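# Swap empty and full wash bottles between benches and cart

## Task

Each of the two benches that have shelves holds an empty wash bottle: carry both into the cart's top tray, where each must finish fully inside the tray's walls (lying on its side is fine). The two full wash bottles that start in that tray must each be stood upright on a bench work surface, one per bench. Any wash bottle reaching the floor means failure. At the end the gripper must be open and the robot backed away. The robot must not topple or be left leaning, and nothing may count as placed if the robot is what keeps it there.

## Robot and tools

Robot: a Hello Robot Stretch 4 with a single arm. It has an omni-wheel base, a lift that rides up a mast, a telescoping arm reaching forward from the lift, a wrist with yaw, pitch and roll, and a two-finger gripper. It stands about 1.6 m tall and the base rim lies within 0.23 m of the base origin. Cameras: head_camera (top of mast, facing forward and downward; turn the base to look elsewhere), head_left_camera and head_right_camera (fisheyes beside it, aimed more steeply down, also showing base and arm), and wrist_camera (behind the fingers, looking along them, fingertips near the bottom of its image).

Frames: the base frame sits on the floor under the base centre, x ahead, y to the left, z up. hand_pose, the point between the open fingertips, is reported in this frame and may be a little off. The odometry frame is the base frame as it was when the scene began.

execute_actions: argument "actions" is a list holding one action or nothing (nothing just returns state and pictures). "cameras" picks which images return: names from head_camera, head_left_camera, head_right_camera, wrist_camera, or "all"; omitted or null means all, [] means none; a wrong name rejects the call. An action contains "base", "joints" or both, plus optional "pace" and "contact_limits"; alternatively just {"end_of_arm": "enable_torque"}. Motions in one action begin together.
- "base" holds exactly one relative move, measured from where the base last reported itself: {"translate_m": d} straight drive in metres, forward positive, -2 to 2; {"strafe_m": d} sideways in metres, left positive, -2 to 2; {"rotate_rad": d} spin in place in radians, counter-clockwise (left) positive, -3.2 to 3.2.
- "joints" is one object keyed by joint name, each value an absolute target: lift_m 0 to 1.2 m; arm_m 0 to 0.55 m extension; wrist_yaw_rad -1.134 to 4.276 (0 ahead, positive leftward, 3.14 tucked back, above 3.4 the arm may obstruct); wrist_pitch_rad -1.117 to 4.259 (0 level, 1.57 pointing down); wrist_roll_rad -1.117 to 4.259 (0 fingers level, positive turns clockwise seen from behind); gripper_m -0.038 to 0.141 m fingertip gap (negative means fingers press together). Targets outside a joint's range get clipped and noted; other bad values or keys reject the call entirely. A joint or base left out may still be driving toward its previous target.
- "pace": "slow", "default", "fast" or "max" (base up to 0.1/0.3/0.4/0.6 m/s and 1/2/3/4 rad/s; with lift above 0.2 these are reduced, down to 0.3 m/s and 1 rad/s at 1.2).
- "contact_limits": only {"arm_m": v}, v from 0 (gentlest) to 0.75 (firmest), default 0.5; the arm halts on contact beyond that.
- {"end_of_arm": "enable_torque"} re-powers wrist or gripper motors that shut off.
No action runs over 15 s. A reported stop in one call cancels any later execute_actions, wait and finished_scene calls in the same reply.

wait: "seconds" 0 to 10; commands nothing, returns state and images. zoom_image: "camera" plus "region" [x0, y0, x1, y1] in pixels of that camera's latest full image, top-left origin, at most 504x504. read_manual: only licence texts. finished_scene: "scene" (1 or 2) ends that scene irreversibly and reports success; the next scene's task comes in its result.

Reading results: base_status and joint_status tell how each motion ended: "done" (for the base, the wheels turned the requested amount even if slipping), "off_target" (stopped short, may still push), "contact_stop_at_<key>" (blocked; that part goes slack and drops its target), "limit_stop_at_<name>" (a built-in limit, e.g. own_body for self-collision or tilt when leaning over 6 degrees, which makes lift, arm and wheels slack), "time_out", "torque_fault" (a wrist/gripper motor overloaded and went limp; send enable_torque). on_its_own lists uncommanded behaviour; its "held at" values are targets, not positions. lidar_m: 12 distances in metres, sectors of 30 degrees starting straight ahead and going counter-clockwise (4th left, 7th behind, 10th right); "-" means nothing seen or closer than 0.25 m; clear objects and thin legs may be missed. wrist_depth_mm: a 7x7 grid of depths, 100 to 2000 mm, row by row from top left. base_odometry counts wheel turns; a gap above about 0.1 rad between turned_by_wheels and turned_by_imu suggests a collision or slip. base_tilt in degrees, forward and right positive. motor_effort in percent, peak in brackets; an effort outside its rest range hints at a load or contact. The gripper_m reading does not prove a grasp: a firm squeeze changes the gripper effort.

Grasping: command a gap smaller than the bottle's width; tighter squeezes harder and pulls it toward the wrist. If fingertips snag on a surface, raise the lift. To unfold at scene start, send lift_m 0.4 with wrist_yaw_rad 0 together.

Avoid: dropping bottles or letting them touch the floor, slamming or shoving hard, driving or turning with over 1 kg held and arm_m above 0.2 (tipping risk, worse at fast paces), strong pushes or pulls with the gripper high, and tilting the gripper up while rolled (self-collision stops). Objects may occasionally be nudged by outside forces.

Each tool is called after "Emit:" by a JSON object that holds its "op" and its "data".

## Session

Emit:
{"op": "execute_actions", "data": {"actions": []}}

Scene clock: 0.00 s.
base_odometry: x=+0.000 y=+0.000 heading=+0.000 (m, m, rad; odometry frame)
turned_by_wheels: +0.000 (rad since the last result)
turned_by_imu: +0.000 (rad since the last result)
base_tilt: forward=-0.2 right=+0.0 (deg)
lidar_m: 1.61 1.61 1.88 1.51 1.50 1.76 1.54 1.57 2.11 1.18 1.19 1.41
base_status: not commanded
joint_positions: lift_m=+0.268 arm_m=-0.001 wrist_yaw_rad=+3.049 wrist_pitch_rad=+0.022 wrist_roll_rad=-0.006 gripper_m=+0.057
joint_status: not commanded
motor_effort: lift_m=+21 arm_m=+0 wrist_yaw_rad=-3 wrist_pitch_rad=-7 wrist_roll_rad=+1 gripper_m=-3 wheel_0=+0 wheel_1=+0 wheel_2=+0 (%)
hand_pose: x=-0.1094 y=+0.1137 z=+0.4398 quat_wxyz=(+0.046, -0.011, -0.002, +0.999) (m; base frame)
wrist_depth_mm: - 140 - - - - 1921 / - 130 - - - - - / 107 142 223 - - - - / 141 147 - - - - - / - - - - - - 1983 / 1430 1430 202 1366 195 1464 1499 / 991 960 1025 110 1025 904 1025
pictures: head_camera, head_left_camera, head_right_camera, wrist_camera
Images, in order (width x height): head_camera 420x560, head_left_camera 420x672, head_right_camera 420x672, wrist_camera 616x392.

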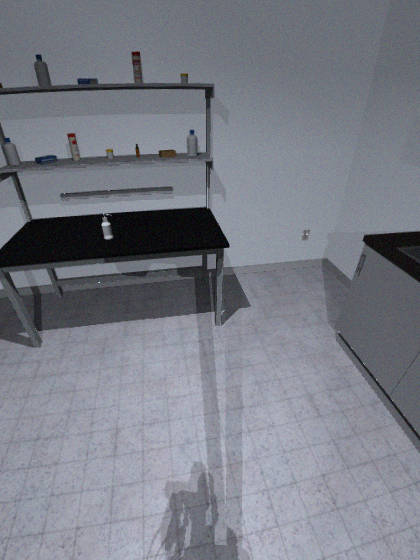

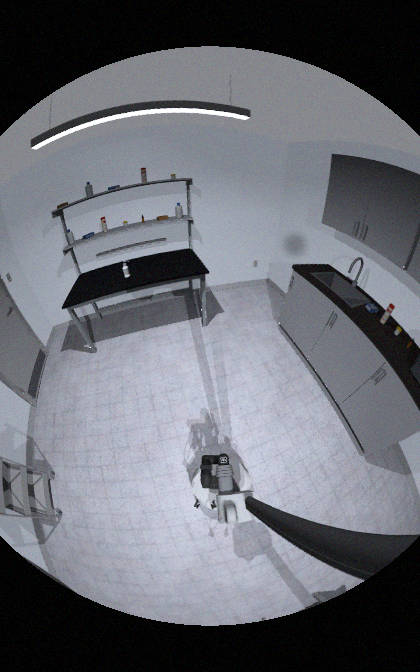

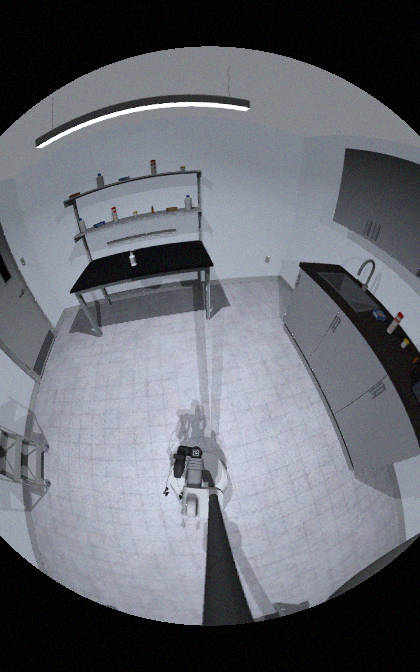

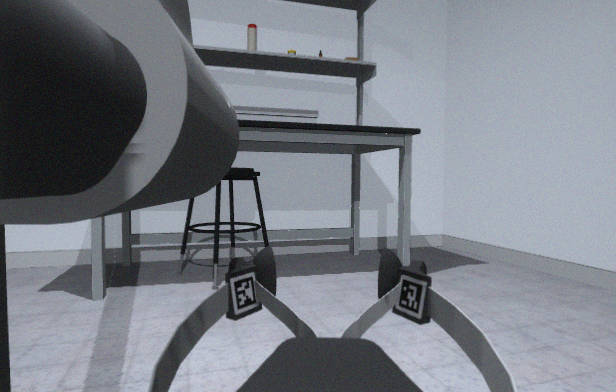

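Emit:
{"op": "execute_actions", "data": {"actions": [{"base":{"strafe_m":0.8},"joints":{"lift_m":0.7,"wrist_yaw_rad":0,"gripper_m":0.14},"pace":"fast"}], "cameras": []}}

Emit:
{"op": "execute_actions", "data": {"actions": [{"base":{"translate_m":0.85},"pace":"fast"}]}}

Scene clock: 9.67 s.
base_odometry: x=+0.000 y=+0.800 heading=+0.000 (m, m, rad; odometry frame)
turned_by_wheels: +0.000 (rad since the last result)
turned_by_imu: -0.001 (rad since the last result)
base_tilt: forward=-0.3 right=+0.0 (deg)
lidar_m: 1.41 1.42 1.33 0.73 0.74 1.36 1.73 1.74 2.07 1.98 1.96 1.68
base_status: done
joint_positions: lift_m=+0.700 arm_m=-0.001 wrist_yaw_rad=+0.000 wrist_pitch_rad=+0.022 wrist_roll_rad=-0.006 gripper_m=+0.140
joint_status: all done
motor_effort: lift_m=+25(26) arm_m=+0(0) wrist_yaw_rad=-3(8) wrist_pitch_rad=-7(7) wrist_roll_rad=+1(1) gripper_m=+0(8) wheel_0=+1(9) wheel_1=-1(9) wheel_2=+0(1) (%)
hand_pose: x=+0.4582 y=-0.0874 z=+0.8715 quat_wxyz=(+1.000, -0.003, +0.011, +0.000) (m; base frame)
wrist_depth_mm: 1708 1756 1808 1921 - - - / 1708 1756 1808 - - - - / 1756 1808 1921 - - - - / 1808 1808 1863 - - - - / 1756 1182 1255 - - 1430 - / 1756 1160 1863 - - 206 - / 1756 1708 1863 110 1863 1708 1863
pictures: none
No camera images: the call's "cameras" was empty. Leave "cameras" out to get every camera's image.

Scene clock: 13.13 s.
base_odometry: x=+0.850 y=+0.800 heading=+0.000 (m, m, rad; odometry frame)
turned_by_wheels: +0.000 (rad since the last result)
turned_by_imu: -0.004 (rad since the last result)
base_tilt: forward=-0.2 right=+0.0 (deg)
lidar_m: 0.62 0.60 0.72 1.32 1.37 1.22 2.84 2.59 2.02 1.77 1.75 0.70
base_status: done
joint_positions: lift_m=+0.700 arm_m=-0.001 wrist_yaw_rad=+0.000 wrist_pitch_rad=+0.022 wrist_roll_rad=-0.006 gripper_m=+0.140
joint_status: not commanded
motor_effort: lift_m=+25(25) arm_m=+0(0) wrist_yaw_rad=+0(2) wrist_pitch_rad=-7(7) wrist_roll_rad=+1(2) gripper_m=+1(3) wheel_0=+1(7) wheel_1=-1(6) wheel_2=+1(9) (%)
hand_pose: x=+0.4582 y=-0.0874 z=+0.8715 quat_wxyz=(+1.000, -0.003, +0.011, +0.000) (m; base frame)
wrist_depth_mm: 1008 1060 1138 1205 1281 1308 1397 / 1042 1078 1060 1078 1078 1060 1430 / 1042 1118 1160 1182 1255 1281 1397 / 1060 1078 1160 1205 1281 1336 1397 / 842 854 759 759 891 866 878 / 484 452 424 496 455 206 549 / 387 397 439 110 500 535 1464
pictures: head_camera, head_left_camera, head_right_camera, wrist_camera
Images, in order (width x height): head_camera 420x560, head_left_camera 420x672, head_right_camera 420x672, wrist_camera 616x392.

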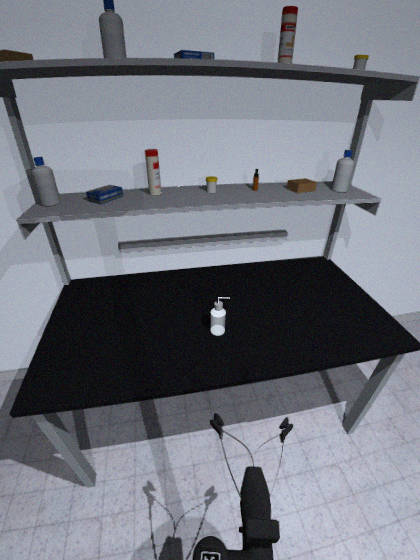

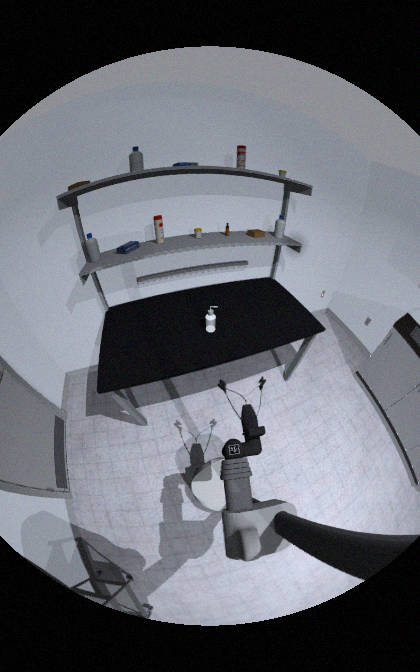

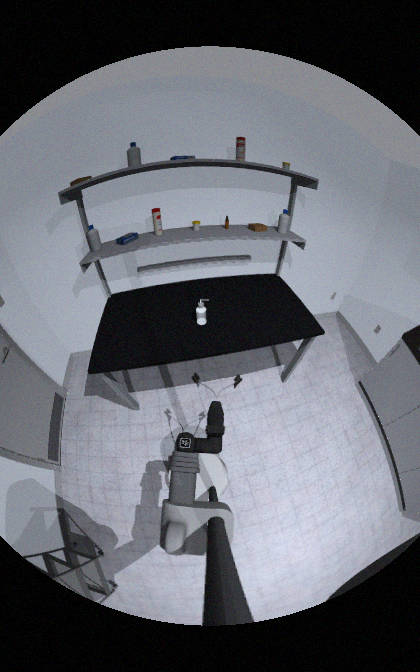

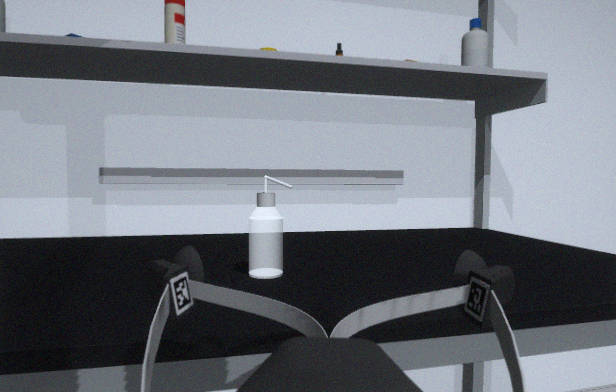

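Emit:
{"op": "execute_actions", "data": {"actions": [{"base":{"strafe_m":0.07},"joints":{"lift_m":0.67,"arm_m":0.25},"pace":"fast"}], "cameras": ["head_camera","wrist_camera"]}}

Scene clock: 20.23 s.
base_odometry: x=+0.850 y=+0.870 heading=+0.000 (m, m, rad; odometry frame)
turned_by_wheels: +0.000 (rad since the last result)
turned_by_imu: -0.001 (rad since the last result)
base_tilt: forward=-0.3 right=+0.1 (deg)
lidar_m: 0.58 0.59 0.68 1.24 1.29 1.18 2.64 2.60 2.13 1.83 1.22 0.68
base_status: done
joint_positions: lift_m=+0.670 arm_m=+0.249 wrist_yaw_rad=+0.000 wrist_pitch_rad=+0.022 wrist_roll_rad=-0.006 gripper_m=+0.140
joint_status: all done
motor_effort: lift_m=+16(23) arm_m=+7(7) wrist_yaw_rad=-4(0) wrist_pitch_rad=-7(7) wrist_roll_rad=+1(1) gripper_m=-4(2) wheel_0=+1(10) wheel_1=-1(11) wheel_2=+0(3) (%)
hand_pose: x=+0.7080 y=-0.0874 z=+0.8424 quat_wxyz=(+1.000, -0.003, +0.011, +0.000) (m; base frame)
wrist_depth_mm: 750 759 750 750 750 750 798 / 809 854 878 946 960 1060 1008 / 809 842 891 946 991 1042 1138 / 831 866 904 917 1008 1078 1118 / 691 699 707 399 715 715 715 / 397 373 345 387 347 206 410 / 281 283 283 110 285 283 285
pictures: head_camera, wrist_camera
Images, in order (width x height): head_camera 420x560, wrist_camera 616x392.

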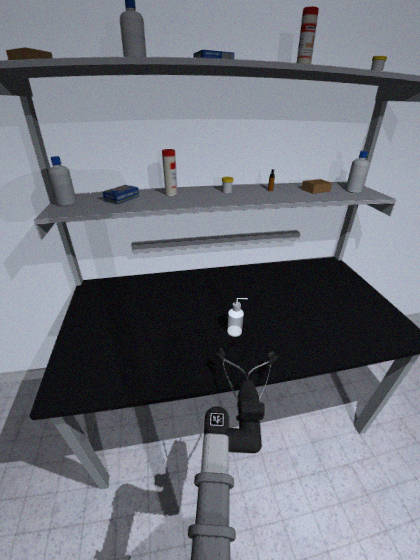

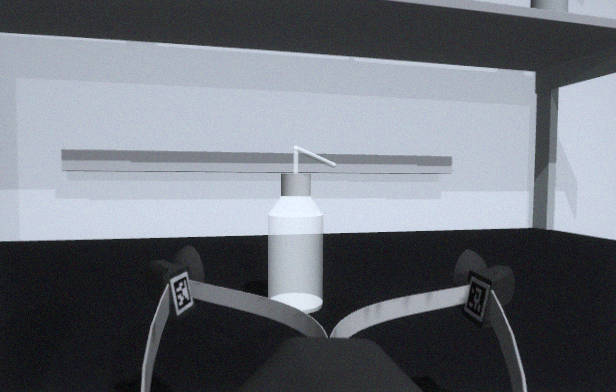

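Emit:
{"op": "execute_actions", "data": {"actions": [{"base":{"strafe_m":0.025},"joints":{"lift_m":0.66,"arm_m":0.45}}], "cameras": ["wrist_camera"]}}

Emit:
{"op": "execute_actions", "data": {"actions": [{"joints":{"gripper_m":0.02}}], "cameras": ["wrist_camera"]}}

Emit:
{"op": "execute_actions", "data": {"actions": [{"joints":{"lift_m":0.85}}], "cameras": ["wrist_camera"]}}

Emit:
{"op": "execute_actions", "data": {"actions": [{"base":{"rotate_rad":-2.4},"joints":{"arm_m":0}}]}}

Scene clock: 29.67 s.
base_odometry: x=+0.850 y=+0.895 heading=+0.000 (m, m, rad; odometry frame)
turned_by_wheels: +0.000 (rad since the last result)
turned_by_imu: +0.000 (rad since the last result)
base_tilt: forward=-0.1 right=-0.1 (deg)
lidar_m: 0.56 0.59 0.68 1.23 1.27 1.15 2.59 2.61 2.15 1.83 1.16 0.66
base_status: done
joint_positions: lift_m=+0.660 arm_m=+0.449 wrist_yaw_rad=+0.000 wrist_pitch_rad=+0.022 wrist_roll_rad=-0.006 gripper_m=+0.140
joint_status: all done
motor_effort: lift_m=+15(15) arm_m=+8(9) wrist_yaw_rad=-2(2) wrist_pitch_rad=-6(7) wrist_roll_rad=+1(2) gripper_m=+0(2) wheel_0=+2(7) wheel_1=+0(6) wheel_2=+0(1) (%)
hand_pose: x=+0.9080 y=-0.0874 z=+0.8324 quat_wxyz=(+1.000, -0.003, +0.011, +0.000) (m; base frame)
wrist_depth_mm: 640 668 691 723 759 768 750 / 640 668 699 732 778 820 866 / 609 634 661 707 768 820 854 / 654 676 723 199 788 842 878 / 640 647 661 187 654 668 668 / 373 343 322 186 324 206 379 / 260 262 264 110 264 265 265
pictures: wrist_camera
Images, in order (width x height): wrist_camera 616x392.

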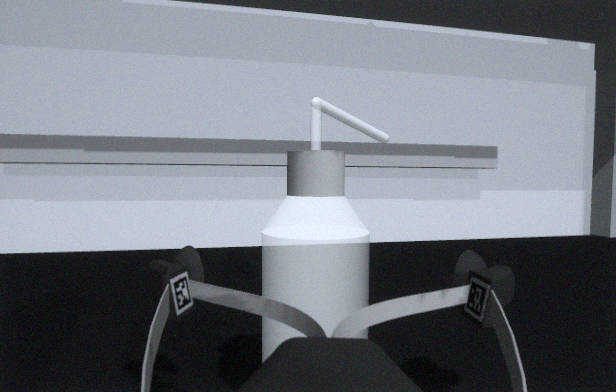

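Scene clock: 31.83 s.
base_odometry: x=+0.850 y=+0.895 heading=+0.000 (m, m, rad; odometry frame)
turned_by_wheels: +0.000 (rad since the last result)
turned_by_imu: +0.000 (rad since the last result)
base_tilt: forward=-0.3 right=-0.2 (deg)
lidar_m: 0.57 0.57 0.69 1.23 1.26 1.18 2.61 2.60 2.12 1.84 1.18 0.68
base_status: not commanded
joint_positions: lift_m=+0.660 arm_m=+0.449 wrist_yaw_rad=+0.000 wrist_pitch_rad=+0.022 wrist_roll_rad=-0.006 gripper_m=+0.020
joint_status: all done
motor_effort: lift_m=+15(15) arm_m=+8(8) wrist_yaw_rad=-3(2) wrist_pitch_rad=-7(7) wrist_roll_rad=+1(1) gripper_m=-14(21) wheel_0=+2(2) wheel_1=+0(0) wheel_2=+0(0) (%)
hand_pose: x=+0.9080 y=-0.0874 z=+0.8324 quat_wxyz=(+1.000, -0.003, +0.011, +0.000) (m; base frame)
wrist_depth_mm: 640 676 699 732 759 759 768 / 647 668 707 732 778 820 866 / 603 634 661 683 732 831 854 / 654 676 707 184 798 831 878 / 640 647 654 174 215 661 661 / 366 373 187 172 183 347 379 / 259 248 264 110 250 248 265
pictures: wrist_camera
Images, in order (width x height): wrist_camera 616x392.

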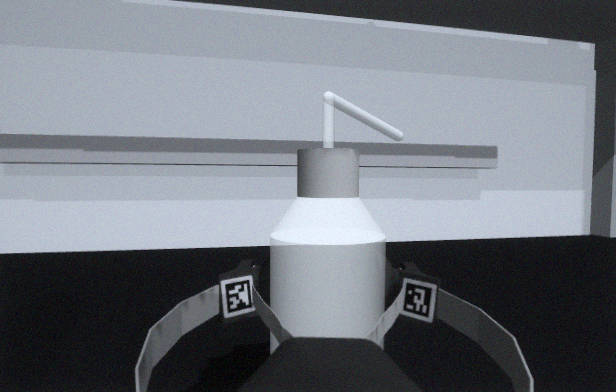

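Scene clock: 33.70 s.
base_odometry: x=+0.850 y=+0.895 heading=+0.000 (m, m, rad; odometry frame)
turned_by_wheels: +0.000 (rad since the last result)
turned_by_imu: +0.000 (rad since the last result)
base_tilt: forward=-0.3 right=+0.0 (deg)
lidar_m: 0.57 0.57 0.69 1.23 1.26 1.17 2.60 2.58 2.13 1.85 1.18 0.68
base_status: not commanded
joint_positions: lift_m=+0.850 arm_m=+0.449 wrist_yaw_rad=+0.000 wrist_pitch_rad=+0.022 wrist_roll_rad=-0.006 gripper_m=+0.020
joint_status: all done
motor_effort: lift_m=+26(26) arm_m=+8(8) wrist_yaw_rad=-2(2) wrist_pitch_rad=-7(7) wrist_roll_rad=+1(1) gripper_m=-17(18) wheel_0=+2(2) wheel_1=+0(0) wheel_2=+0(0) (%)
hand_pose: x=+0.9080 y=-0.0874 z=+1.0215 quat_wxyz=(+1.000, -0.003, +0.011, +0.000) (m; base frame)
wrist_depth_mm: 627 521 699 732 768 809 866 / 488 488 488 488 484 544 535 / 647 683 691 732 778 820 854 / 647 683 715 185 798 831 878 / 603 634 676 175 216 854 878 / 668 691 187 173 184 842 866 / 634 609 640 110 609 603 640
pictures: wrist_camera
Images, in order (width x height): wrist_camera 616x392.

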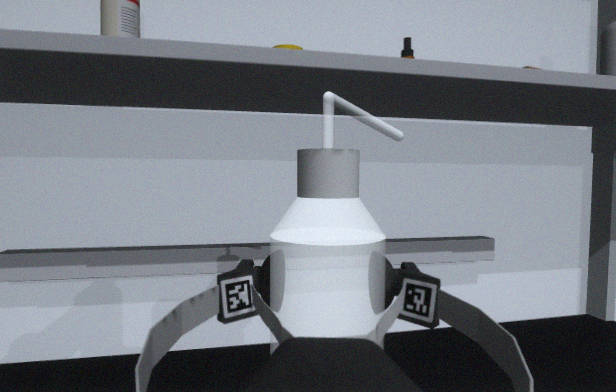

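Scene clock: 36.17 s.
base_odometry: x=+0.850 y=+0.895 heading=-2.400 (m, m, rad; odometry frame)
turned_by_wheels: -2.400 (rad since the last result)
turned_by_imu: -2.361 (rad since the last result)
base_tilt: forward=-0.3 right=+0.0 (deg)
lidar_m: 0.42 1.93 1.83 0.84 0.60 0.57 0.60 1.31 1.25 1.15 1.23 2.52
base_status: done
joint_positions: lift_m=+0.850 arm_m=+0.001 wrist_yaw_rad=+0.000 wrist_pitch_rad=+0.022 wrist_roll_rad=-0.006 gripper_m=+0.020
joint_status: all done
motor_effort: lift_m=+25(26) arm_m=-8(7) wrist_yaw_rad=-3(4) wrist_pitch_rad=-8(9) wrist_roll_rad=+2(1) gripper_m=-15(17) wheel_0=+1(5) wheel_1=+1(11) wheel_2=-1(9) (%)
hand_pose: x=+0.4607 y=-0.0875 z=+1.0214 quat_wxyz=(+1.000, -0.003, +0.011, +0.000) (m; base frame)
wrist_depth_mm: 1863 - - - - - - / 1863 - - - - - - / - - - - - - - / 1808 - - 185 - - - / 1618 - - 174 216 - - / 1618 1921 187 172 183 - - / 1618 1983 - 110 - - -
pictures: head_camera, head_left_camera, head_right_camera, wrist_camera
Images, in order (width x height): head_camera 420x560, head_left_camera 420x672, head_right_camera 420x672, wrist_camera 616x392.

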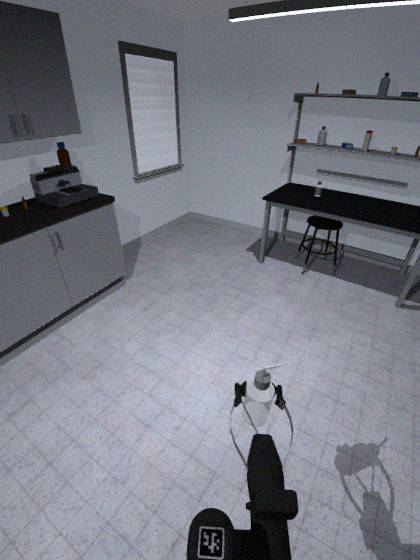

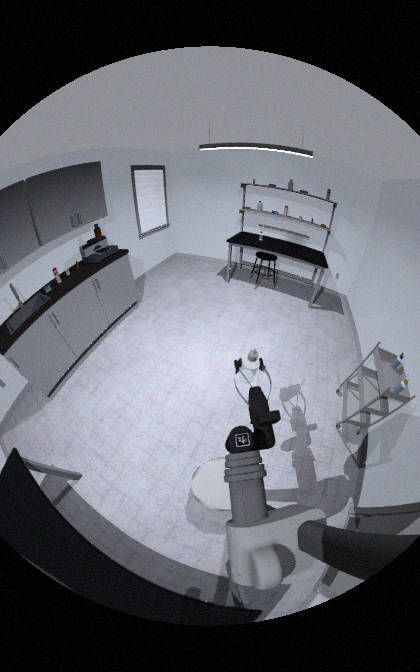

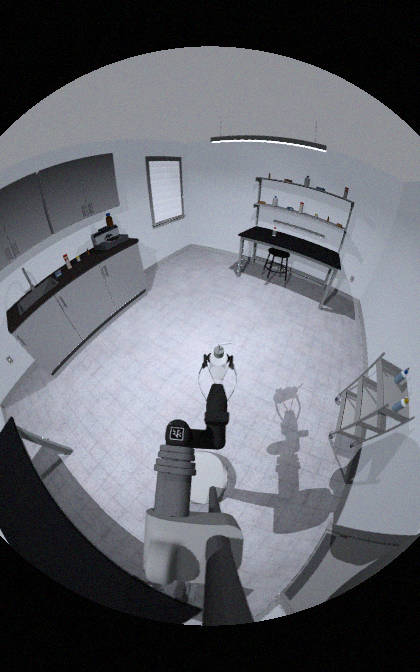

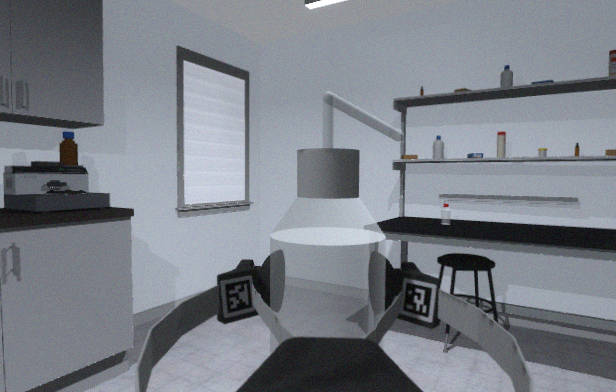

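Emit:
{"op": "execute_actions", "data": {"actions": [{"base":{"rotate_rad":-2.15},"joints":{"lift_m":0.95}}], "cameras": []}}

Emit:
{"op": "execute_actions", "data": {"actions": [{"base":{"strafe_m":1.0},"pace":"fast"}], "cameras": ["head_camera","wrist_camera"]}}

Scene clock: 43.83 s.
base_odometry: x=+0.850 y=+0.895 heading=+1.734 (m, m, rad; odometry frame)
turned_by_wheels: -2.150 (rad since the last result)
turned_by_imu: -2.115 (rad since the last result)
base_tilt: forward=-0.3 right=+0.1 (deg)
lidar_m: 0.41 1.21 1.16 2.55 2.66 2.00 1.86 0.91 0.63 0.57 0.59 1.34
base_status: done
joint_positions: lift_m=+0.950 arm_m=+0.001 wrist_yaw_rad=+0.000 wrist_pitch_rad=+0.022 wrist_roll_rad=-0.006 gripper_m=+0.020
joint_status: all done
motor_effort: lift_m=+25(28) arm_m=-8(8) wrist_yaw_rad=-2(2) wrist_pitch_rad=-9(8) wrist_roll_rad=+1(1) gripper_m=-16(17) wheel_0=+1(8) wheel_1=+0(5) wheel_2=+1(7) (%)
hand_pose: x=+0.4607 y=-0.0875 z=+1.1214 quat_wxyz=(+1.000, -0.003, +0.011, +0.000) (m; base frame)
wrist_depth_mm: 991 1008 1008 1008 1008 1008 1042 / 1025 1008 1025 1025 1008 1042 1042 / 1025 1025 1042 1008 1025 1025 1042 / 1025 1025 1042 185 1042 1078 1042 / 1042 1042 1042 175 216 1042 1060 / 1025 1060 187 173 183 1060 1098 / 1042 1025 1078 110 1060 1060 1098
pictures: none
No camera images: the call's "cameras" was empty. Leave "cameras" out to get every camera's image.

Scene clock: 47.83 s.
base_odometry: x=-0.137 y=+0.733 heading=+1.734 (m, m, rad; odometry frame)
turned_by_wheels: +0.000 (rad since the last result)
turned_by_imu: -0.001 (rad since the last result)
base_tilt: forward=-0.4 right=+0.1 (deg)
lidar_m: 0.41 0.79 1.57 1.57 1.61 2.70 1.93 1.99 1.69 1.58 1.61 1.25
base_status: done
joint_positions: lift_m=+0.950 arm_m=+0.001 wrist_yaw_rad=+0.000 wrist_pitch_rad=+0.022 wrist_roll_rad=-0.006 gripper_m=+0.020
joint_status: not commanded
motor_effort: lift_m=+25(25) arm_m=-8(8) wrist_yaw_rad=-1(2) wrist_pitch_rad=-8(8) wrist_roll_rad=+1(1) gripper_m=-17(13) wheel_0=+2(12) wheel_1=+0(12) wheel_2=+0(1) (%)
hand_pose: x=+0.4607 y=-0.0874 z=+1.1214 quat_wxyz=(+1.000, -0.003, +0.011, +0.000) (m; base frame)
wrist_depth_mm: 946 946 960 976 946 976 976 / 946 960 946 976 976 976 976 / 960 960 976 960 960 1008 991 / 960 976 960 183 1008 991 991 / 976 976 976 174 216 991 1008 / 976 991 188 172 183 1008 991 / 960 976 917 110 1008 1025 1008
pictures: head_camera, wrist_camera
Images, in order (width x height): head_camera 420x560, wrist_camera 616x392.

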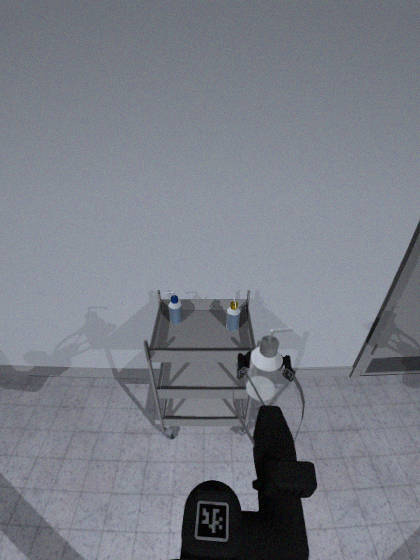

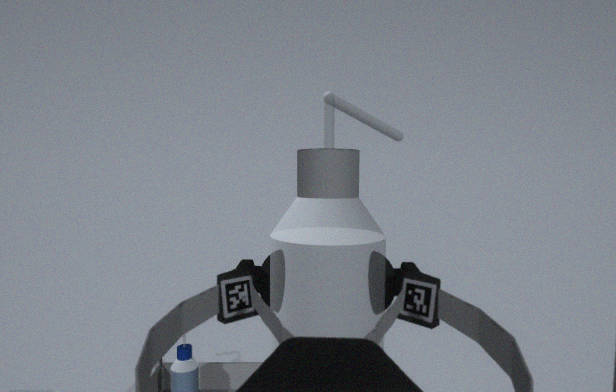

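Emit:
{"op": "execute_actions", "data": {"actions": [{"base":{"strafe_m":0.23},"joints":{"lift_m":0.74,"arm_m":0.4,"wrist_pitch_rad":0.25}}], "cameras": ["head_camera","wrist_camera"]}}

Emit:
{"op": "zoom_image", "data": {"camera": "head_camera", "region": [150,250,370,420]}}

Scene clock: 62.13 s.
base_odometry: x=-0.364 y=+0.696 heading=+1.734 (m, m, rad; odometry frame)
turned_by_wheels: +0.000 (rad since the last result)
turned_by_imu: -0.001 (rad since the last result)
base_tilt: forward=-0.3 right=+0.1 (deg)
lidar_m: 0.77 1.20 1.60 1.33 1.39 2.72 1.95 2.00 1.93 1.80 1.82 0.82
base_status: done
joint_positions: lift_m=+0.740 arm_m=+0.399 wrist_yaw_rad=+0.000 wrist_pitch_rad=+0.253 wrist_roll_rad=-0.006 gripper_m=+0.020
joint_status: all done
motor_effort: lift_m=+15(23) arm_m=+7(6) wrist_yaw_rad=-1(2) wrist_pitch_rad=-8(8) wrist_roll_rad=+2(1) gripper_m=-16(11) wheel_0=+0(9) wheel_1=-2(10) wheel_2=+0(0) (%)
hand_pose: x=+0.8489 y=-0.0874 z=+0.8465 quat_wxyz=(+0.992, -0.003, +0.126, +0.000) (m; base frame)
wrist_depth_mm: 508 512 517 517 521 530 525 / 525 535 539 535 544 544 549 / 544 559 559 559 564 569 574 / 574 574 574 184 585 585 603 / 603 603 525 174 216 535 621 / 627 627 188 172 183 389 452 / 654 640 415 110 402 397 399
pictures: head_camera, wrist_camera
Images, in order (width x height): head_camera 420x560, wrist_camera 616x392.

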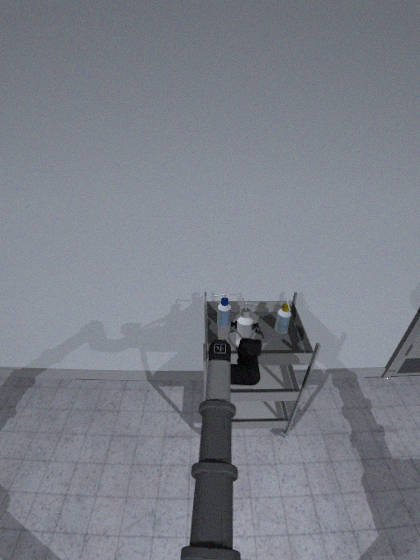

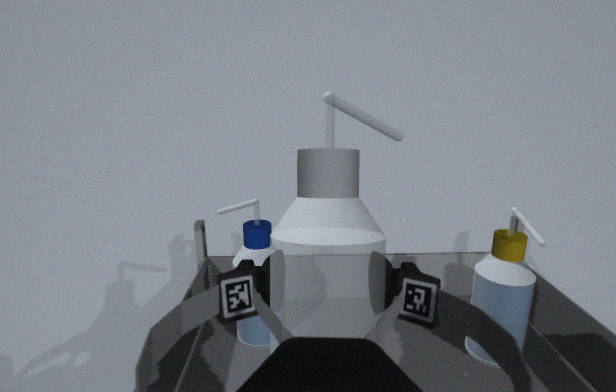

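Region (150, 250, 370, 420) of head_camera's 420x560 image, scaled by 2.291, with more detail than that image has; it fills the top 389 rows of this view, and the rest is white.

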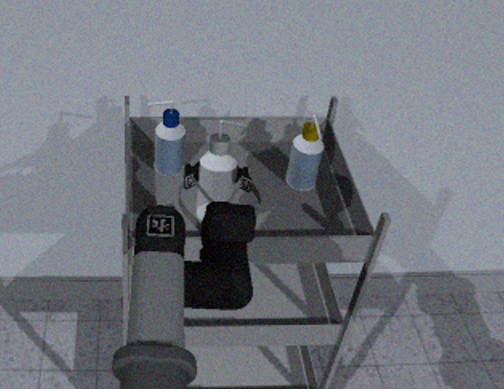

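Emit:
{"op": "execute_actions", "data": {"actions": [{"base":{"strafe_m":0.06},"joints":{"arm_m":0.44}}], "cameras": []}}

Emit:
{"op": "execute_actions", "data": {"actions": [{"joints":{"lift_m":0.65},"pace":"slow"}], "cameras": ["head_camera","wrist_camera"]}}

Emit:
{"op": "zoom_image", "data": {"camera": "head_camera", "region": [150,250,370,420]}}

Scene clock: 69.13 s.
base_odometry: x=-0.423 y=+0.686 heading=+1.734 (m, m, rad; odometry frame)
turned_by_wheels: +0.000 (rad since the last result)
turned_by_imu: +0.000 (rad since the last result)
base_tilt: forward=-0.4 right=+0.0 (deg)
lidar_m: 0.79 1.21 1.56 1.26 1.32 2.70 1.95 2.01 1.98 1.87 1.78 0.84
base_status: done
joint_positions: lift_m=+0.740 arm_m=+0.439 wrist_yaw_rad=+0.000 wrist_pitch_rad=+0.253 wrist_roll_rad=-0.006 gripper_m=+0.020
joint_status: all done
motor_effort: lift_m=+15(15) arm_m=+7(8) wrist_yaw_rad=-2(1) wrist_pitch_rad=-8(7) wrist_roll_rad=+1(1) gripper_m=-16(18) wheel_0=+0(9) wheel_1=-2(7) wheel_2=+0(2) (%)
hand_pose: x=+0.8889 y=-0.0874 z=+0.8465 quat_wxyz=(+0.992, -0.003, +0.126, +0.000) (m; base frame)
wrist_depth_mm: 469 469 473 477 480 484 492 / 488 492 500 496 500 504 504 / 504 512 512 517 521 521 525 / 530 535 530 185 539 549 549 / 549 549 554 174 216 564 500 / 574 574 187 172 184 496 364 / 597 603 530 110 402 399 370
pictures: none
No camera images: the call's "cameras" was empty. Leave "cameras" out to get every camera's image.

Scene clock: 70.77 s.
base_odometry: x=-0.423 y=+0.686 heading=+1.734 (m, m, rad; odometry frame)
turned_by_wheels: +0.000 (rad since the last result)
turned_by_imu: +0.000 (rad since the last result)
base_tilt: forward=-0.3 right=+0.1 (deg)
lidar_m: 0.76 1.20 1.57 1.27 1.34 2.73 1.93 2.02 2.00 1.87 1.77 0.84
base_status: not commanded
joint_positions: lift_m=+0.650 arm_m=+0.439 wrist_yaw_rad=+0.000 wrist_pitch_rad=+0.253 wrist_roll_rad=-0.006 gripper_m=+0.020
joint_status: all done
motor_effort: lift_m=+15(15) arm_m=+8(8) wrist_yaw_rad=-2(2) wrist_pitch_rad=-8(8) wrist_roll_rad=+1(1) gripper_m=-18(16) wheel_0=+1(0) wheel_1=-1(2) wheel_2=+0(0) (%)
hand_pose: x=+0.8889 y=-0.0874 z=+0.7565 quat_wxyz=(+0.992, -0.003, +0.126, +0.000) (m; base frame)
wrist_depth_mm: 469 469 473 480 480 484 488 / 488 488 496 492 500 504 512 / 508 512 512 508 521 525 525 / 530 530 535 184 530 544 477 / 549 549 480 174 215 477 362 / 574 580 188 172 183 343 345 / 591 184 278 110 277 278 287
pictures: head_camera, wrist_camera
Images, in order (width x height): head_camera 420x560, wrist_camera 616x392.

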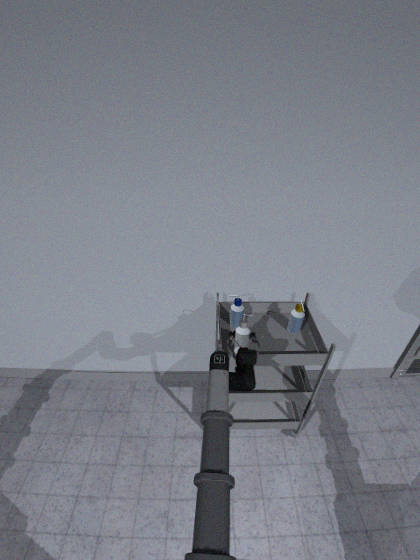

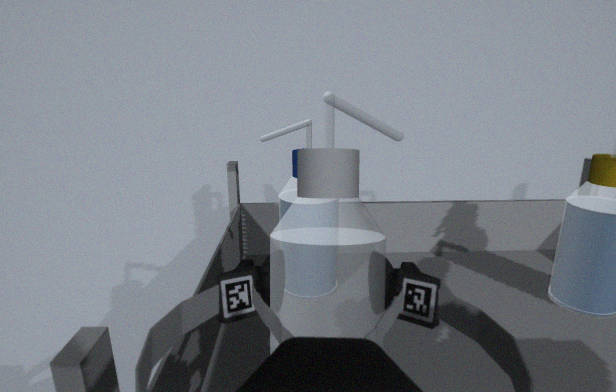

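Region (150, 250, 370, 420) of head_camera's 420x560 image, scaled by 2.291, with more detail than that image has; it fills the top 389 rows of this view, and the rest is white.

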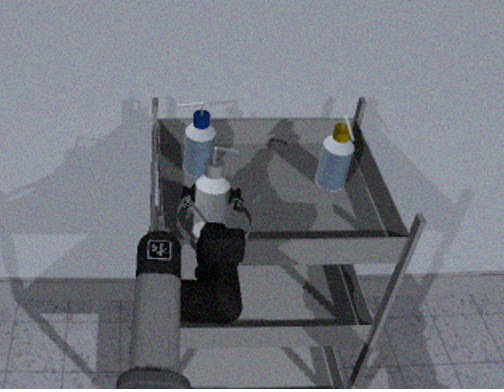

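Emit:
{"op": "execute_actions", "data": {"actions": [{"joints":{"lift_m":0.625},"pace":"slow"}], "cameras": ["wrist_camera"]}}

Emit:
{"op": "execute_actions", "data": {"actions": [{"joints":{"gripper_m":0.085},"pace":"slow"}], "cameras": ["wrist_camera"]}}

Emit:
{"op": "execute_actions", "data": {"actions": [{"joints":{"lift_m":0.66}}], "cameras": []}}

Emit:
{"op": "execute_actions", "data": {"actions": [{"joints":{"arm_m":0.32}}], "cameras": []}}

Emit:
{"op": "execute_actions", "data": {"actions": [{"base":{"strafe_m":-0.27},"joints":{"gripper_m":0.11}}], "cameras": ["head_camera","wrist_camera"]}}

Scene clock: 82.03 s.
base_odometry: x=-0.423 y=+0.686 heading=+1.734 (m, m, rad; odometry frame)
turned_by_wheels: +0.000 (rad since the last result)
turned_by_imu: -0.001 (rad since the last result)
base_tilt: forward=-0.3 right=+0.1 (deg)
lidar_m: 0.78 1.20 1.58 1.27 1.35 2.72 1.93 2.01 1.99 1.87 1.79 0.83
base_status: not commanded
joint_positions: lift_m=+0.625 arm_m=+0.439 wrist_yaw_rad=+0.000 wrist_pitch_rad=+0.253 wrist_roll_rad=-0.006 gripper_m=+0.020
joint_status: all done
motor_effort: lift_m=+15(13) arm_m=+7(8) wrist_yaw_rad=-3(2) wrist_pitch_rad=-8(8) wrist_roll_rad=+1(1) gripper_m=-16(16) wheel_0=+1(1) wheel_1=-2(1) wheel_2=+0(0) (%)
hand_pose: x=+0.8889 y=-0.0874 z=+0.7315 quat_wxyz=(+0.992, -0.003, +0.126, +0.000) (m; base frame)
wrist_depth_mm: 469 473 473 473 480 484 484 / 484 492 492 496 500 504 504 / 508 508 512 349 521 525 525 / 525 525 525 185 462 473 462 / 549 554 399 174 216 421 364 / 126 569 187 173 183 301 317 / 591 146 251 110 244 244 253
pictures: wrist_camera
Images, in order (width x height): wrist_camera 616x392.

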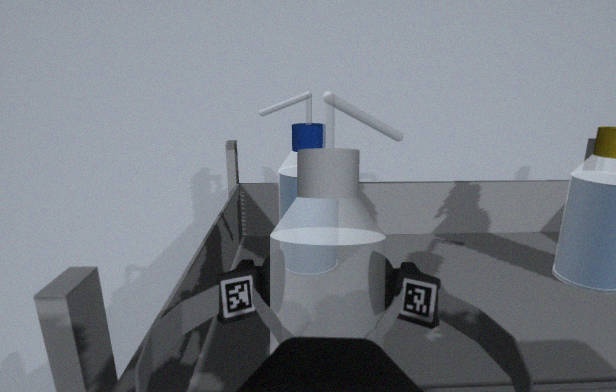

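Scene clock: 84.63 s.
base_odometry: x=-0.423 y=+0.686 heading=+1.734 (m, m, rad; odometry frame)
turned_by_wheels: +0.000 (rad since the last result)
turned_by_imu: +0.000 (rad since the last result)
base_tilt: forward=-0.2 right=+0.1 (deg)
lidar_m: 0.78 1.21 1.58 1.27 1.32 2.72 1.95 2.02 2.00 1.87 1.78 0.83
base_status: not commanded
joint_positions: lift_m=+0.625 arm_m=+0.439 wrist_yaw_rad=+0.000 wrist_pitch_rad=+0.252 wrist_roll_rad=-0.006 gripper_m=+0.085
joint_status: all done
motor_effort: lift_m=+15(15) arm_m=+8(8) wrist_yaw_rad=-2(3) wrist_pitch_rad=-5(8) wrist_roll_rad=+1(2) gripper_m=-4(20) wheel_0=+0(0) wheel_1=-2(1) wheel_2=+0(0) (%)
hand_pose: x=+0.8890 y=-0.0874 z=+0.7318 quat_wxyz=(+0.992, -0.003, +0.126, +0.000) (m; base frame)
wrist_depth_mm: 473 473 469 480 484 488 484 / 488 492 492 496 500 504 512 / 508 512 512 504 517 525 530 / 525 535 521 353 466 466 462 / 549 554 377 366 399 427 359 / 125 569 217 220 214 301 317 / 585 147 251 110 244 243 253
pictures: wrist_camera
Images, in order (width x height): wrist_camera 616x392.

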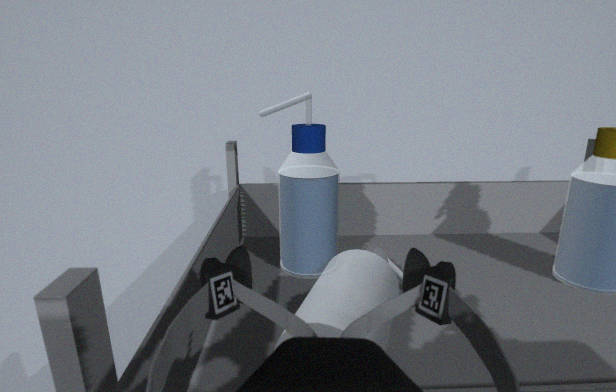

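Scene clock: 85.60 s.
base_odometry: x=-0.423 y=+0.686 heading=+1.734 (m, m, rad; odometry frame)
turned_by_wheels: +0.000 (rad since the last result)
turned_by_imu: +0.000 (rad since the last result)
base_tilt: forward=-0.3 right=-0.1 (deg)
lidar_m: 0.77 1.19 1.59 1.28 1.34 2.72 1.93 2.00 2.00 1.86 1.80 0.83
base_status: not commanded
joint_positions: lift_m=+0.660 arm_m=+0.439 wrist_yaw_rad=+0.000 wrist_pitch_rad=+0.252 wrist_roll_rad=-0.006 gripper_m=+0.085
joint_status: all done
motor_effort: lift_m=+26(26) arm_m=+7(7) wrist_yaw_rad=-3(3) wrist_pitch_rad=-6(6) wrist_roll_rad=+1(2) gripper_m=-3(0) wheel_0=+0(1) wheel_1=-1(2) wheel_2=+0(0) (%)
hand_pose: x=+0.8890 y=-0.0874 z=+0.7658 quat_wxyz=(+0.992, -0.003, +0.126, +0.000) (m; base frame)
wrist_depth_mm: 469 477 473 477 477 484 492 / 488 492 492 496 500 504 504 / 504 508 508 517 521 521 525 / 525 530 530 364 539 544 477 / 544 559 473 370 480 477 364 / 580 580 218 297 214 362 353 / 591 591 285 110 291 289 303
pictures: none
No camera images: the call's "cameras" was empty. Leave "cameras" out to get every camera's image.

Scene clock: 86.97 s.
base_odometry: x=-0.423 y=+0.686 heading=+1.734 (m, m, rad; odometry frame)
turned_by_wheels: +0.000 (rad since the last result)
turned_by_imu: +0.000 (rad since the last result)
base_tilt: forward=-0.3 right=+0.0 (deg)
lidar_m: 0.78 1.20 1.58 1.25 1.34 2.70 1.95 1.97 2.00 1.87 1.76 0.83
base_status: not commanded
joint_positions: lift_m=+0.660 arm_m=+0.321 wrist_yaw_rad=+0.000 wrist_pitch_rad=+0.252 wrist_roll_rad=-0.006 gripper_m=+0.085
joint_status: all done
motor_effort: lift_m=+26(26) arm_m=-8(10) wrist_yaw_rad=-3(2) wrist_pitch_rad=-7(6) wrist_roll_rad=+1(1) gripper_m=-3(2) wheel_0=+0(0) wheel_1=-2(1) wheel_2=+0(0) (%)
hand_pose: x=+0.7716 y=-0.0874 z=+0.7658 quat_wxyz=(+0.992, -0.003, +0.126, +0.000) (m; base frame)
wrist_depth_mm: 580 574 585 580 585 591 597 / 591 591 603 615 615 615 615 / 621 627 634 634 634 640 640 / 640 640 654 488 591 591 477 / 676 676 442 480 477 473 462 / 699 707 218 268 213 272 276 / 732 741 271 110 276 278 283
pictures: none
No camera images: the call's "cameras" was empty. Leave "cameras" out to get every camera's image.

Scene clock: 89.20 s.
base_odometry: x=-0.157 y=+0.730 heading=+1.734 (m, m, rad; odometry frame)
turned_by_wheels: +0.000 (rad since the last result)
turned_by_imu: +0.000 (rad since the last result)
base_tilt: forward=-0.5 right=+0.1 (deg)
lidar_m: 0.77 0.81 1.61 1.53 1.59 2.71 1.93 1.99 1.71 1.61 1.64 1.27
base_status: done
joint_positions: lift_m=+0.660 arm_m=+0.321 wrist_yaw_rad=+0.000 wrist_pitch_rad=+0.252 wrist_roll_rad=-0.006 gripper_m=+0.110
joint_status: all done
motor_effort: lift_m=+26(26) arm_m=-8(8) wrist_yaw_rad=-2(2) wrist_pitch_rad=-6(6) wrist_roll_rad=+2(1) gripper_m=-7(1) wheel_0=+0(11) wheel_1=+0(12) wheel_2=+0(0) (%)
hand_pose: x=+0.7716 y=-0.0874 z=+0.7658 quat_wxyz=(+0.992, -0.003, +0.126, +0.000) (m; base frame)
wrist_depth_mm: 591 585 597 603 615 615 615 / 615 621 621 621 627 627 634 / 634 647 647 647 654 661 676 / 647 504 597 462 683 683 691 / 421 452 508 469 449 732 723 / 281 282 216 283 283 750 759 / 291 291 294 110 294 788 798
pictures: head_camera, wrist_camera
Images, in order (width x height): head_camera 420x560, wrist_camera 616x392.

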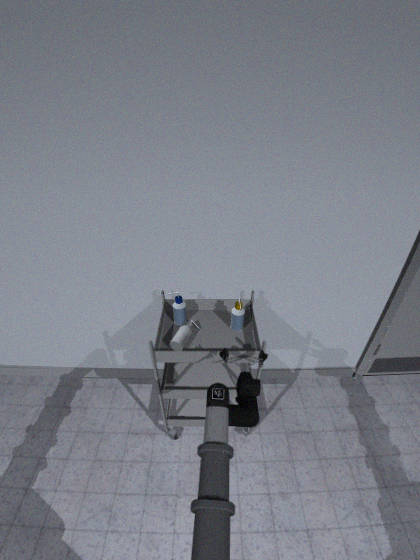

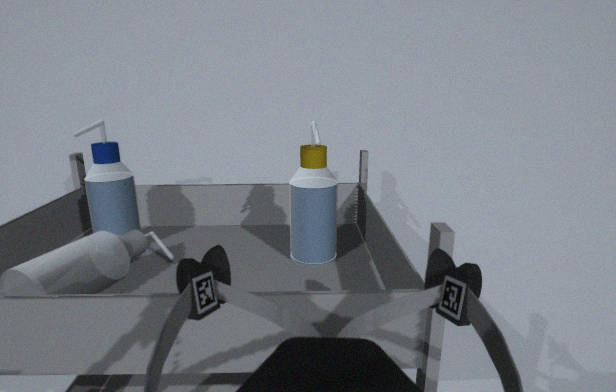

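Emit:
{"op": "execute_actions", "data": {"actions": [{"base":{"strafe_m":0.025},"joints":{"lift_m":0.76,"wrist_pitch_rad":0.5,"gripper_m":0.1}}], "cameras": []}}

Emit:
{"op": "execute_actions", "data": {"actions": [{"base":{"translate_m":0.2}}], "cameras": []}}

Emit:
{"op": "execute_actions", "data": {"actions": [{"joints":{"lift_m":0.695},"pace":"slow"}], "cameras": ["head_camera","wrist_camera"]}}

Scene clock: 100.60 s.
base_odometry: x=-0.181 y=+0.726 heading=+1.734 (m, m, rad; odometry frame)
turned_by_wheels: +0.000 (rad since the last result)
turned_by_imu: -0.001 (rad since the last result)
base_tilt: forward=-0.4 right=+0.1 (deg)
lidar_m: 0.79 0.81 1.61 1.50 1.56 2.70 1.93 1.98 1.70 1.62 1.67 1.26
base_status: done
joint_positions: lift_m=+0.760 arm_m=+0.321 wrist_yaw_rad=+0.000 wrist_pitch_rad=+0.502 wrist_roll_rad=-0.006 gripper_m=+0.100
joint_status: all done
motor_effort: lift_m=+26(27) arm_m=-7(8) wrist_yaw_rad=-1(2) wrist_pitch_rad=-5(6) wrist_roll_rad=+1(1) gripper_m=-3(4) wheel_0=+2(9) wheel_1=+0(5) wheel_2=+0(2) (%)
hand_pose: x=+0.7452 y=-0.0874 z=+0.7990 quat_wxyz=(+0.969, -0.003, +0.248, +0.001) (m; base frame)
wrist_depth_mm: 580 585 580 591 597 603 609 / 615 627 634 634 634 647 647 / 661 569 661 609 683 699 707 / 707 535 580 535 609 759 768 / 424 418 466 462 445 809 842 / 334 336 202 329 325 878 917 / 976 580 615 110 397 976 1008
pictures: none
No camera images: the call's "cameras" was empty. Leave "cameras" out to get every camera's image.

Scene clock: 102.67 s.
base_odometry: x=-0.214 y=+0.923 heading=+1.734 (m, m, rad; odometry frame)
turned_by_wheels: +0.000 (rad since the last result)
turned_by_imu: -0.001 (rad since the last result)
base_tilt: forward=-0.2 right=+0.1 (deg)
lidar_m: 0.58 0.61 1.35 1.50 1.60 2.90 2.13 2.20 1.74 1.62 1.49 0.64
base_status: done
joint_positions: lift_m=+0.760 arm_m=+0.321 wrist_yaw_rad=+0.000 wrist_pitch_rad=+0.502 wrist_roll_rad=-0.006 gripper_m=+0.100
joint_status: not commanded
motor_effort: lift_m=+26(26) arm_m=-7(8) wrist_yaw_rad=-2(3) wrist_pitch_rad=-5(5) wrist_roll_rad=+1(1) gripper_m=+1(0) wheel_0=+1(9) wheel_1=+1(6) wheel_2=+1(12) (%)
hand_pose: x=+0.7452 y=-0.0874 z=+0.7990 quat_wxyz=(+0.969, -0.003, +0.248, +0.001) (m; base frame)
wrist_depth_mm: 402 402 410 413 413 415 421 / 430 436 439 439 445 452 449 / 462 469 473 477 480 484 492 / 345 500 492 442 504 525 535 / 334 449 445 306 382 574 574 / 364 382 201 310 307 609 640 / 278 322 332 110 312 283 723
pictures: none
No camera images: the call's "cameras" was empty. Leave "cameras" out to get every camera's image.

Scene clock: 104.10 s.
base_odometry: x=-0.214 y=+0.923 heading=+1.734 (m, m, rad; odometry frame)
turned_by_wheels: +0.000 (rad since the last result)
turned_by_imu: +0.000 (rad since the last result)
base_tilt: forward=-0.3 right=+0.1 (deg)
lidar_m: 0.59 0.61 1.34 1.52 1.58 2.90 2.13 2.20 1.75 1.61 1.50 0.63
base_status: not commanded
joint_positions: lift_m=+0.695 arm_m=+0.321 wrist_yaw_rad=+0.000 wrist_pitch_rad=+0.502 wrist_roll_rad=-0.006 gripper_m=+0.100
joint_status: all done
motor_effort: lift_m=+15(25) arm_m=-7(8) wrist_yaw_rad=-2(1) wrist_pitch_rad=-5(5) wrist_roll_rad=+1(2) gripper_m=-2(1) wheel_0=+1(2) wheel_1=+1(1) wheel_2=+1(1) (%)
hand_pose: x=+0.7452 y=-0.0874 z=+0.7349 quat_wxyz=(+0.969, -0.003, +0.248, +0.001) (m; base frame)
wrist_depth_mm: 402 407 407 410 413 415 424 / 430 433 436 439 442 452 452 / 449 462 462 407 466 484 488 / 310 421 415 271 373 530 530 / 324 366 366 296 336 569 580 / 260 306 202 293 281 221 640 / 254 253 259 110 257 224 723
pictures: head_camera, wrist_camera
Images, in order (width x height): head_camera 420x560, wrist_camera 616x392.

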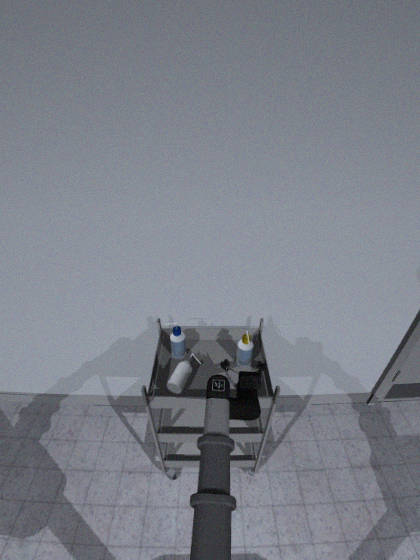

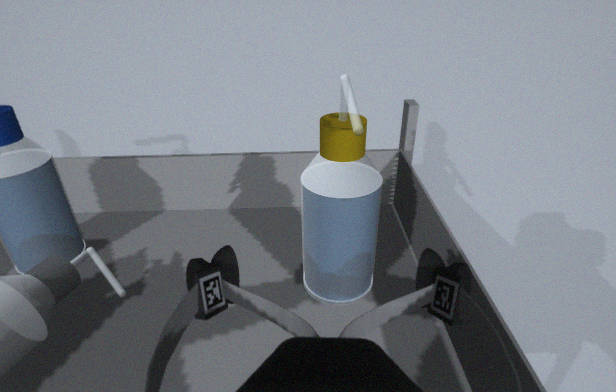

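Emit:
{"op": "execute_actions", "data": {"actions": [{"base":{"strafe_m":-0.01},"joints":{"arm_m":0.415},"pace":"slow"}], "cameras": ["wrist_camera"]}}

Emit:
{"op": "execute_actions", "data": {"actions": [{"joints":{"gripper_m":0.01}}], "cameras": ["wrist_camera"]}}

Emit:
{"op": "execute_actions", "data": {"actions": [{"joints":{"lift_m":0.92}}], "cameras": ["wrist_camera"]}}

Scene clock: 112.47 s.
base_odometry: x=-0.204 y=+0.925 heading=+1.734 (m, m, rad; odometry frame)
turned_by_wheels: +0.000 (rad since the last result)
turned_by_imu: -0.001 (rad since the last result)
base_tilt: forward=-0.3 right=+0.1 (deg)
lidar_m: 0.59 0.60 1.34 1.53 1.59 2.90 2.12 2.18 1.71 1.59 1.50 0.62
base_status: done
joint_positions: lift_m=+0.695 arm_m=+0.414 wrist_yaw_rad=+0.001 wrist_pitch_rad=+0.502 wrist_roll_rad=-0.006 gripper_m=+0.100
joint_status: all done
motor_effort: lift_m=+15(15) arm_m=+8(6) wrist_yaw_rad=-6(6) wrist_pitch_rad=-5(5) wrist_roll_rad=+1(1) gripper_m=-1(7) wheel_0=+1(7) wheel_1=-1(7) wheel_2=+0(1) (%)
hand_pose: x=+0.8375 y=-0.0871 z=+0.7349 quat_wxyz=(+0.969, -0.003, +0.248, +0.001) (m; base frame)
wrist_depth_mm: 322 324 324 327 329 330 336 / 343 345 349 351 353 357 357 / 368 377 375 373 382 387 387 / 389 392 392 179 329 415 421 / 340 340 338 179 227 455 462 / 306 304 202 178 192 484 517 / 262 253 259 110 257 206 574
pictures: wrist_camera
Images, in order (width x height): wrist_camera 616x392.

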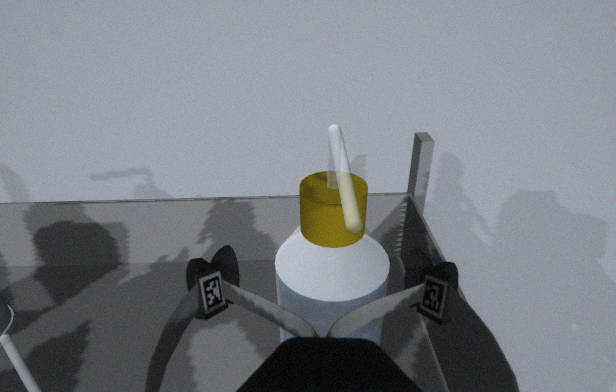

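Scene clock: 114.17 s.
base_odometry: x=-0.204 y=+0.925 heading=+1.734 (m, m, rad; odometry frame)
turned_by_wheels: +0.000 (rad since the last result)
turned_by_imu: +0.000 (rad since the last result)
base_tilt: forward=-0.3 right=+0.0 (deg)
lidar_m: 0.59 0.61 1.35 1.53 1.59 2.92 2.12 2.20 1.73 1.61 1.52 0.63
base_status: not commanded
joint_positions: lift_m=+0.695 arm_m=+0.414 wrist_yaw_rad=+0.000 wrist_pitch_rad=+0.505 wrist_roll_rad=-0.006 gripper_m=+0.010
joint_status: all done
motor_effort: lift_m=+16(16) arm_m=+8(8) wrist_yaw_rad=-3(5) wrist_pitch_rad=-14(15) wrist_roll_rad=+1(1) gripper_m=-18(23) wheel_0=+1(1) wheel_1=-1(0) wheel_2=+0(0) (%)
hand_pose: x=+0.8371 y=-0.0874 z=+0.7341 quat_wxyz=(+0.968, -0.003, +0.250, +0.001) (m; base frame)
wrist_depth_mm: 320 322 325 325 329 330 334 / 342 345 347 351 353 359 359 / 368 375 377 377 375 387 389 / 387 327 330 157 330 421 430 / 338 343 343 162 259 459 462 / 301 301 186 161 178 239 521 / 257 250 256 110 249 190 580
pictures: wrist_camera
Images, in order (width x height): wrist_camera 616x392.

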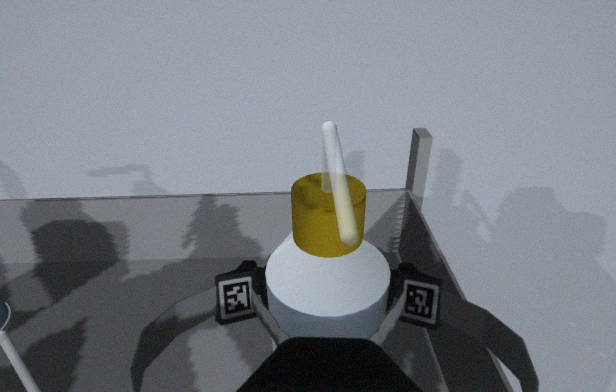

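Scene clock: 116.17 s.
base_odometry: x=-0.204 y=+0.925 heading=+1.734 (m, m, rad; odometry frame)
turned_by_wheels: +0.000 (rad since the last result)
turned_by_imu: +0.000 (rad since the last result)
base_tilt: forward=-0.3 right=+0.0 (deg)
lidar_m: 0.58 0.61 1.36 1.55 1.60 2.90 2.12 2.21 1.70 1.61 1.52 0.64
base_status: not commanded
joint_positions: lift_m=+0.919 arm_m=+0.414 wrist_yaw_rad=+0.000 wrist_pitch_rad=+0.505 wrist_roll_rad=-0.006 gripper_m=+0.010
joint_status: all done
motor_effort: lift_m=+27(30) arm_m=+7(7) wrist_yaw_rad=-1(3) wrist_pitch_rad=-14(14) wrist_roll_rad=+1(1) gripper_m=-22(18) wheel_0=+1(1) wheel_1=-1(0) wheel_2=+0(0) (%)
hand_pose: x=+0.8370 y=-0.0874 z=+0.9581 quat_wxyz=(+0.968, -0.003, +0.250, +0.001) (m; base frame)
wrist_depth_mm: 320 324 325 325 330 332 334 / 343 345 347 353 353 355 359 / 370 375 379 379 382 384 389 / 402 407 410 158 415 424 421 / 436 442 442 162 442 462 462 / 484 484 186 161 179 492 521 / 517 452 452 110 544 554 580
pictures: wrist_camera
Images, in order (width x height): wrist_camera 616x392.

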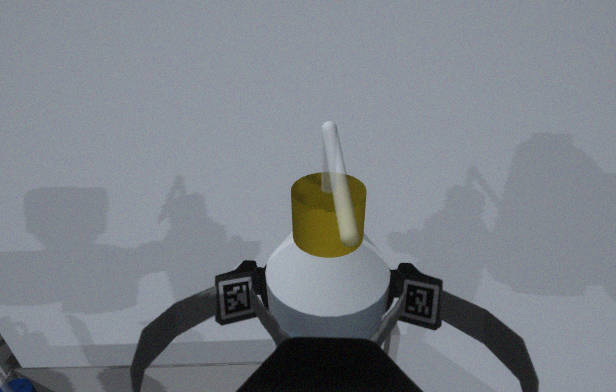

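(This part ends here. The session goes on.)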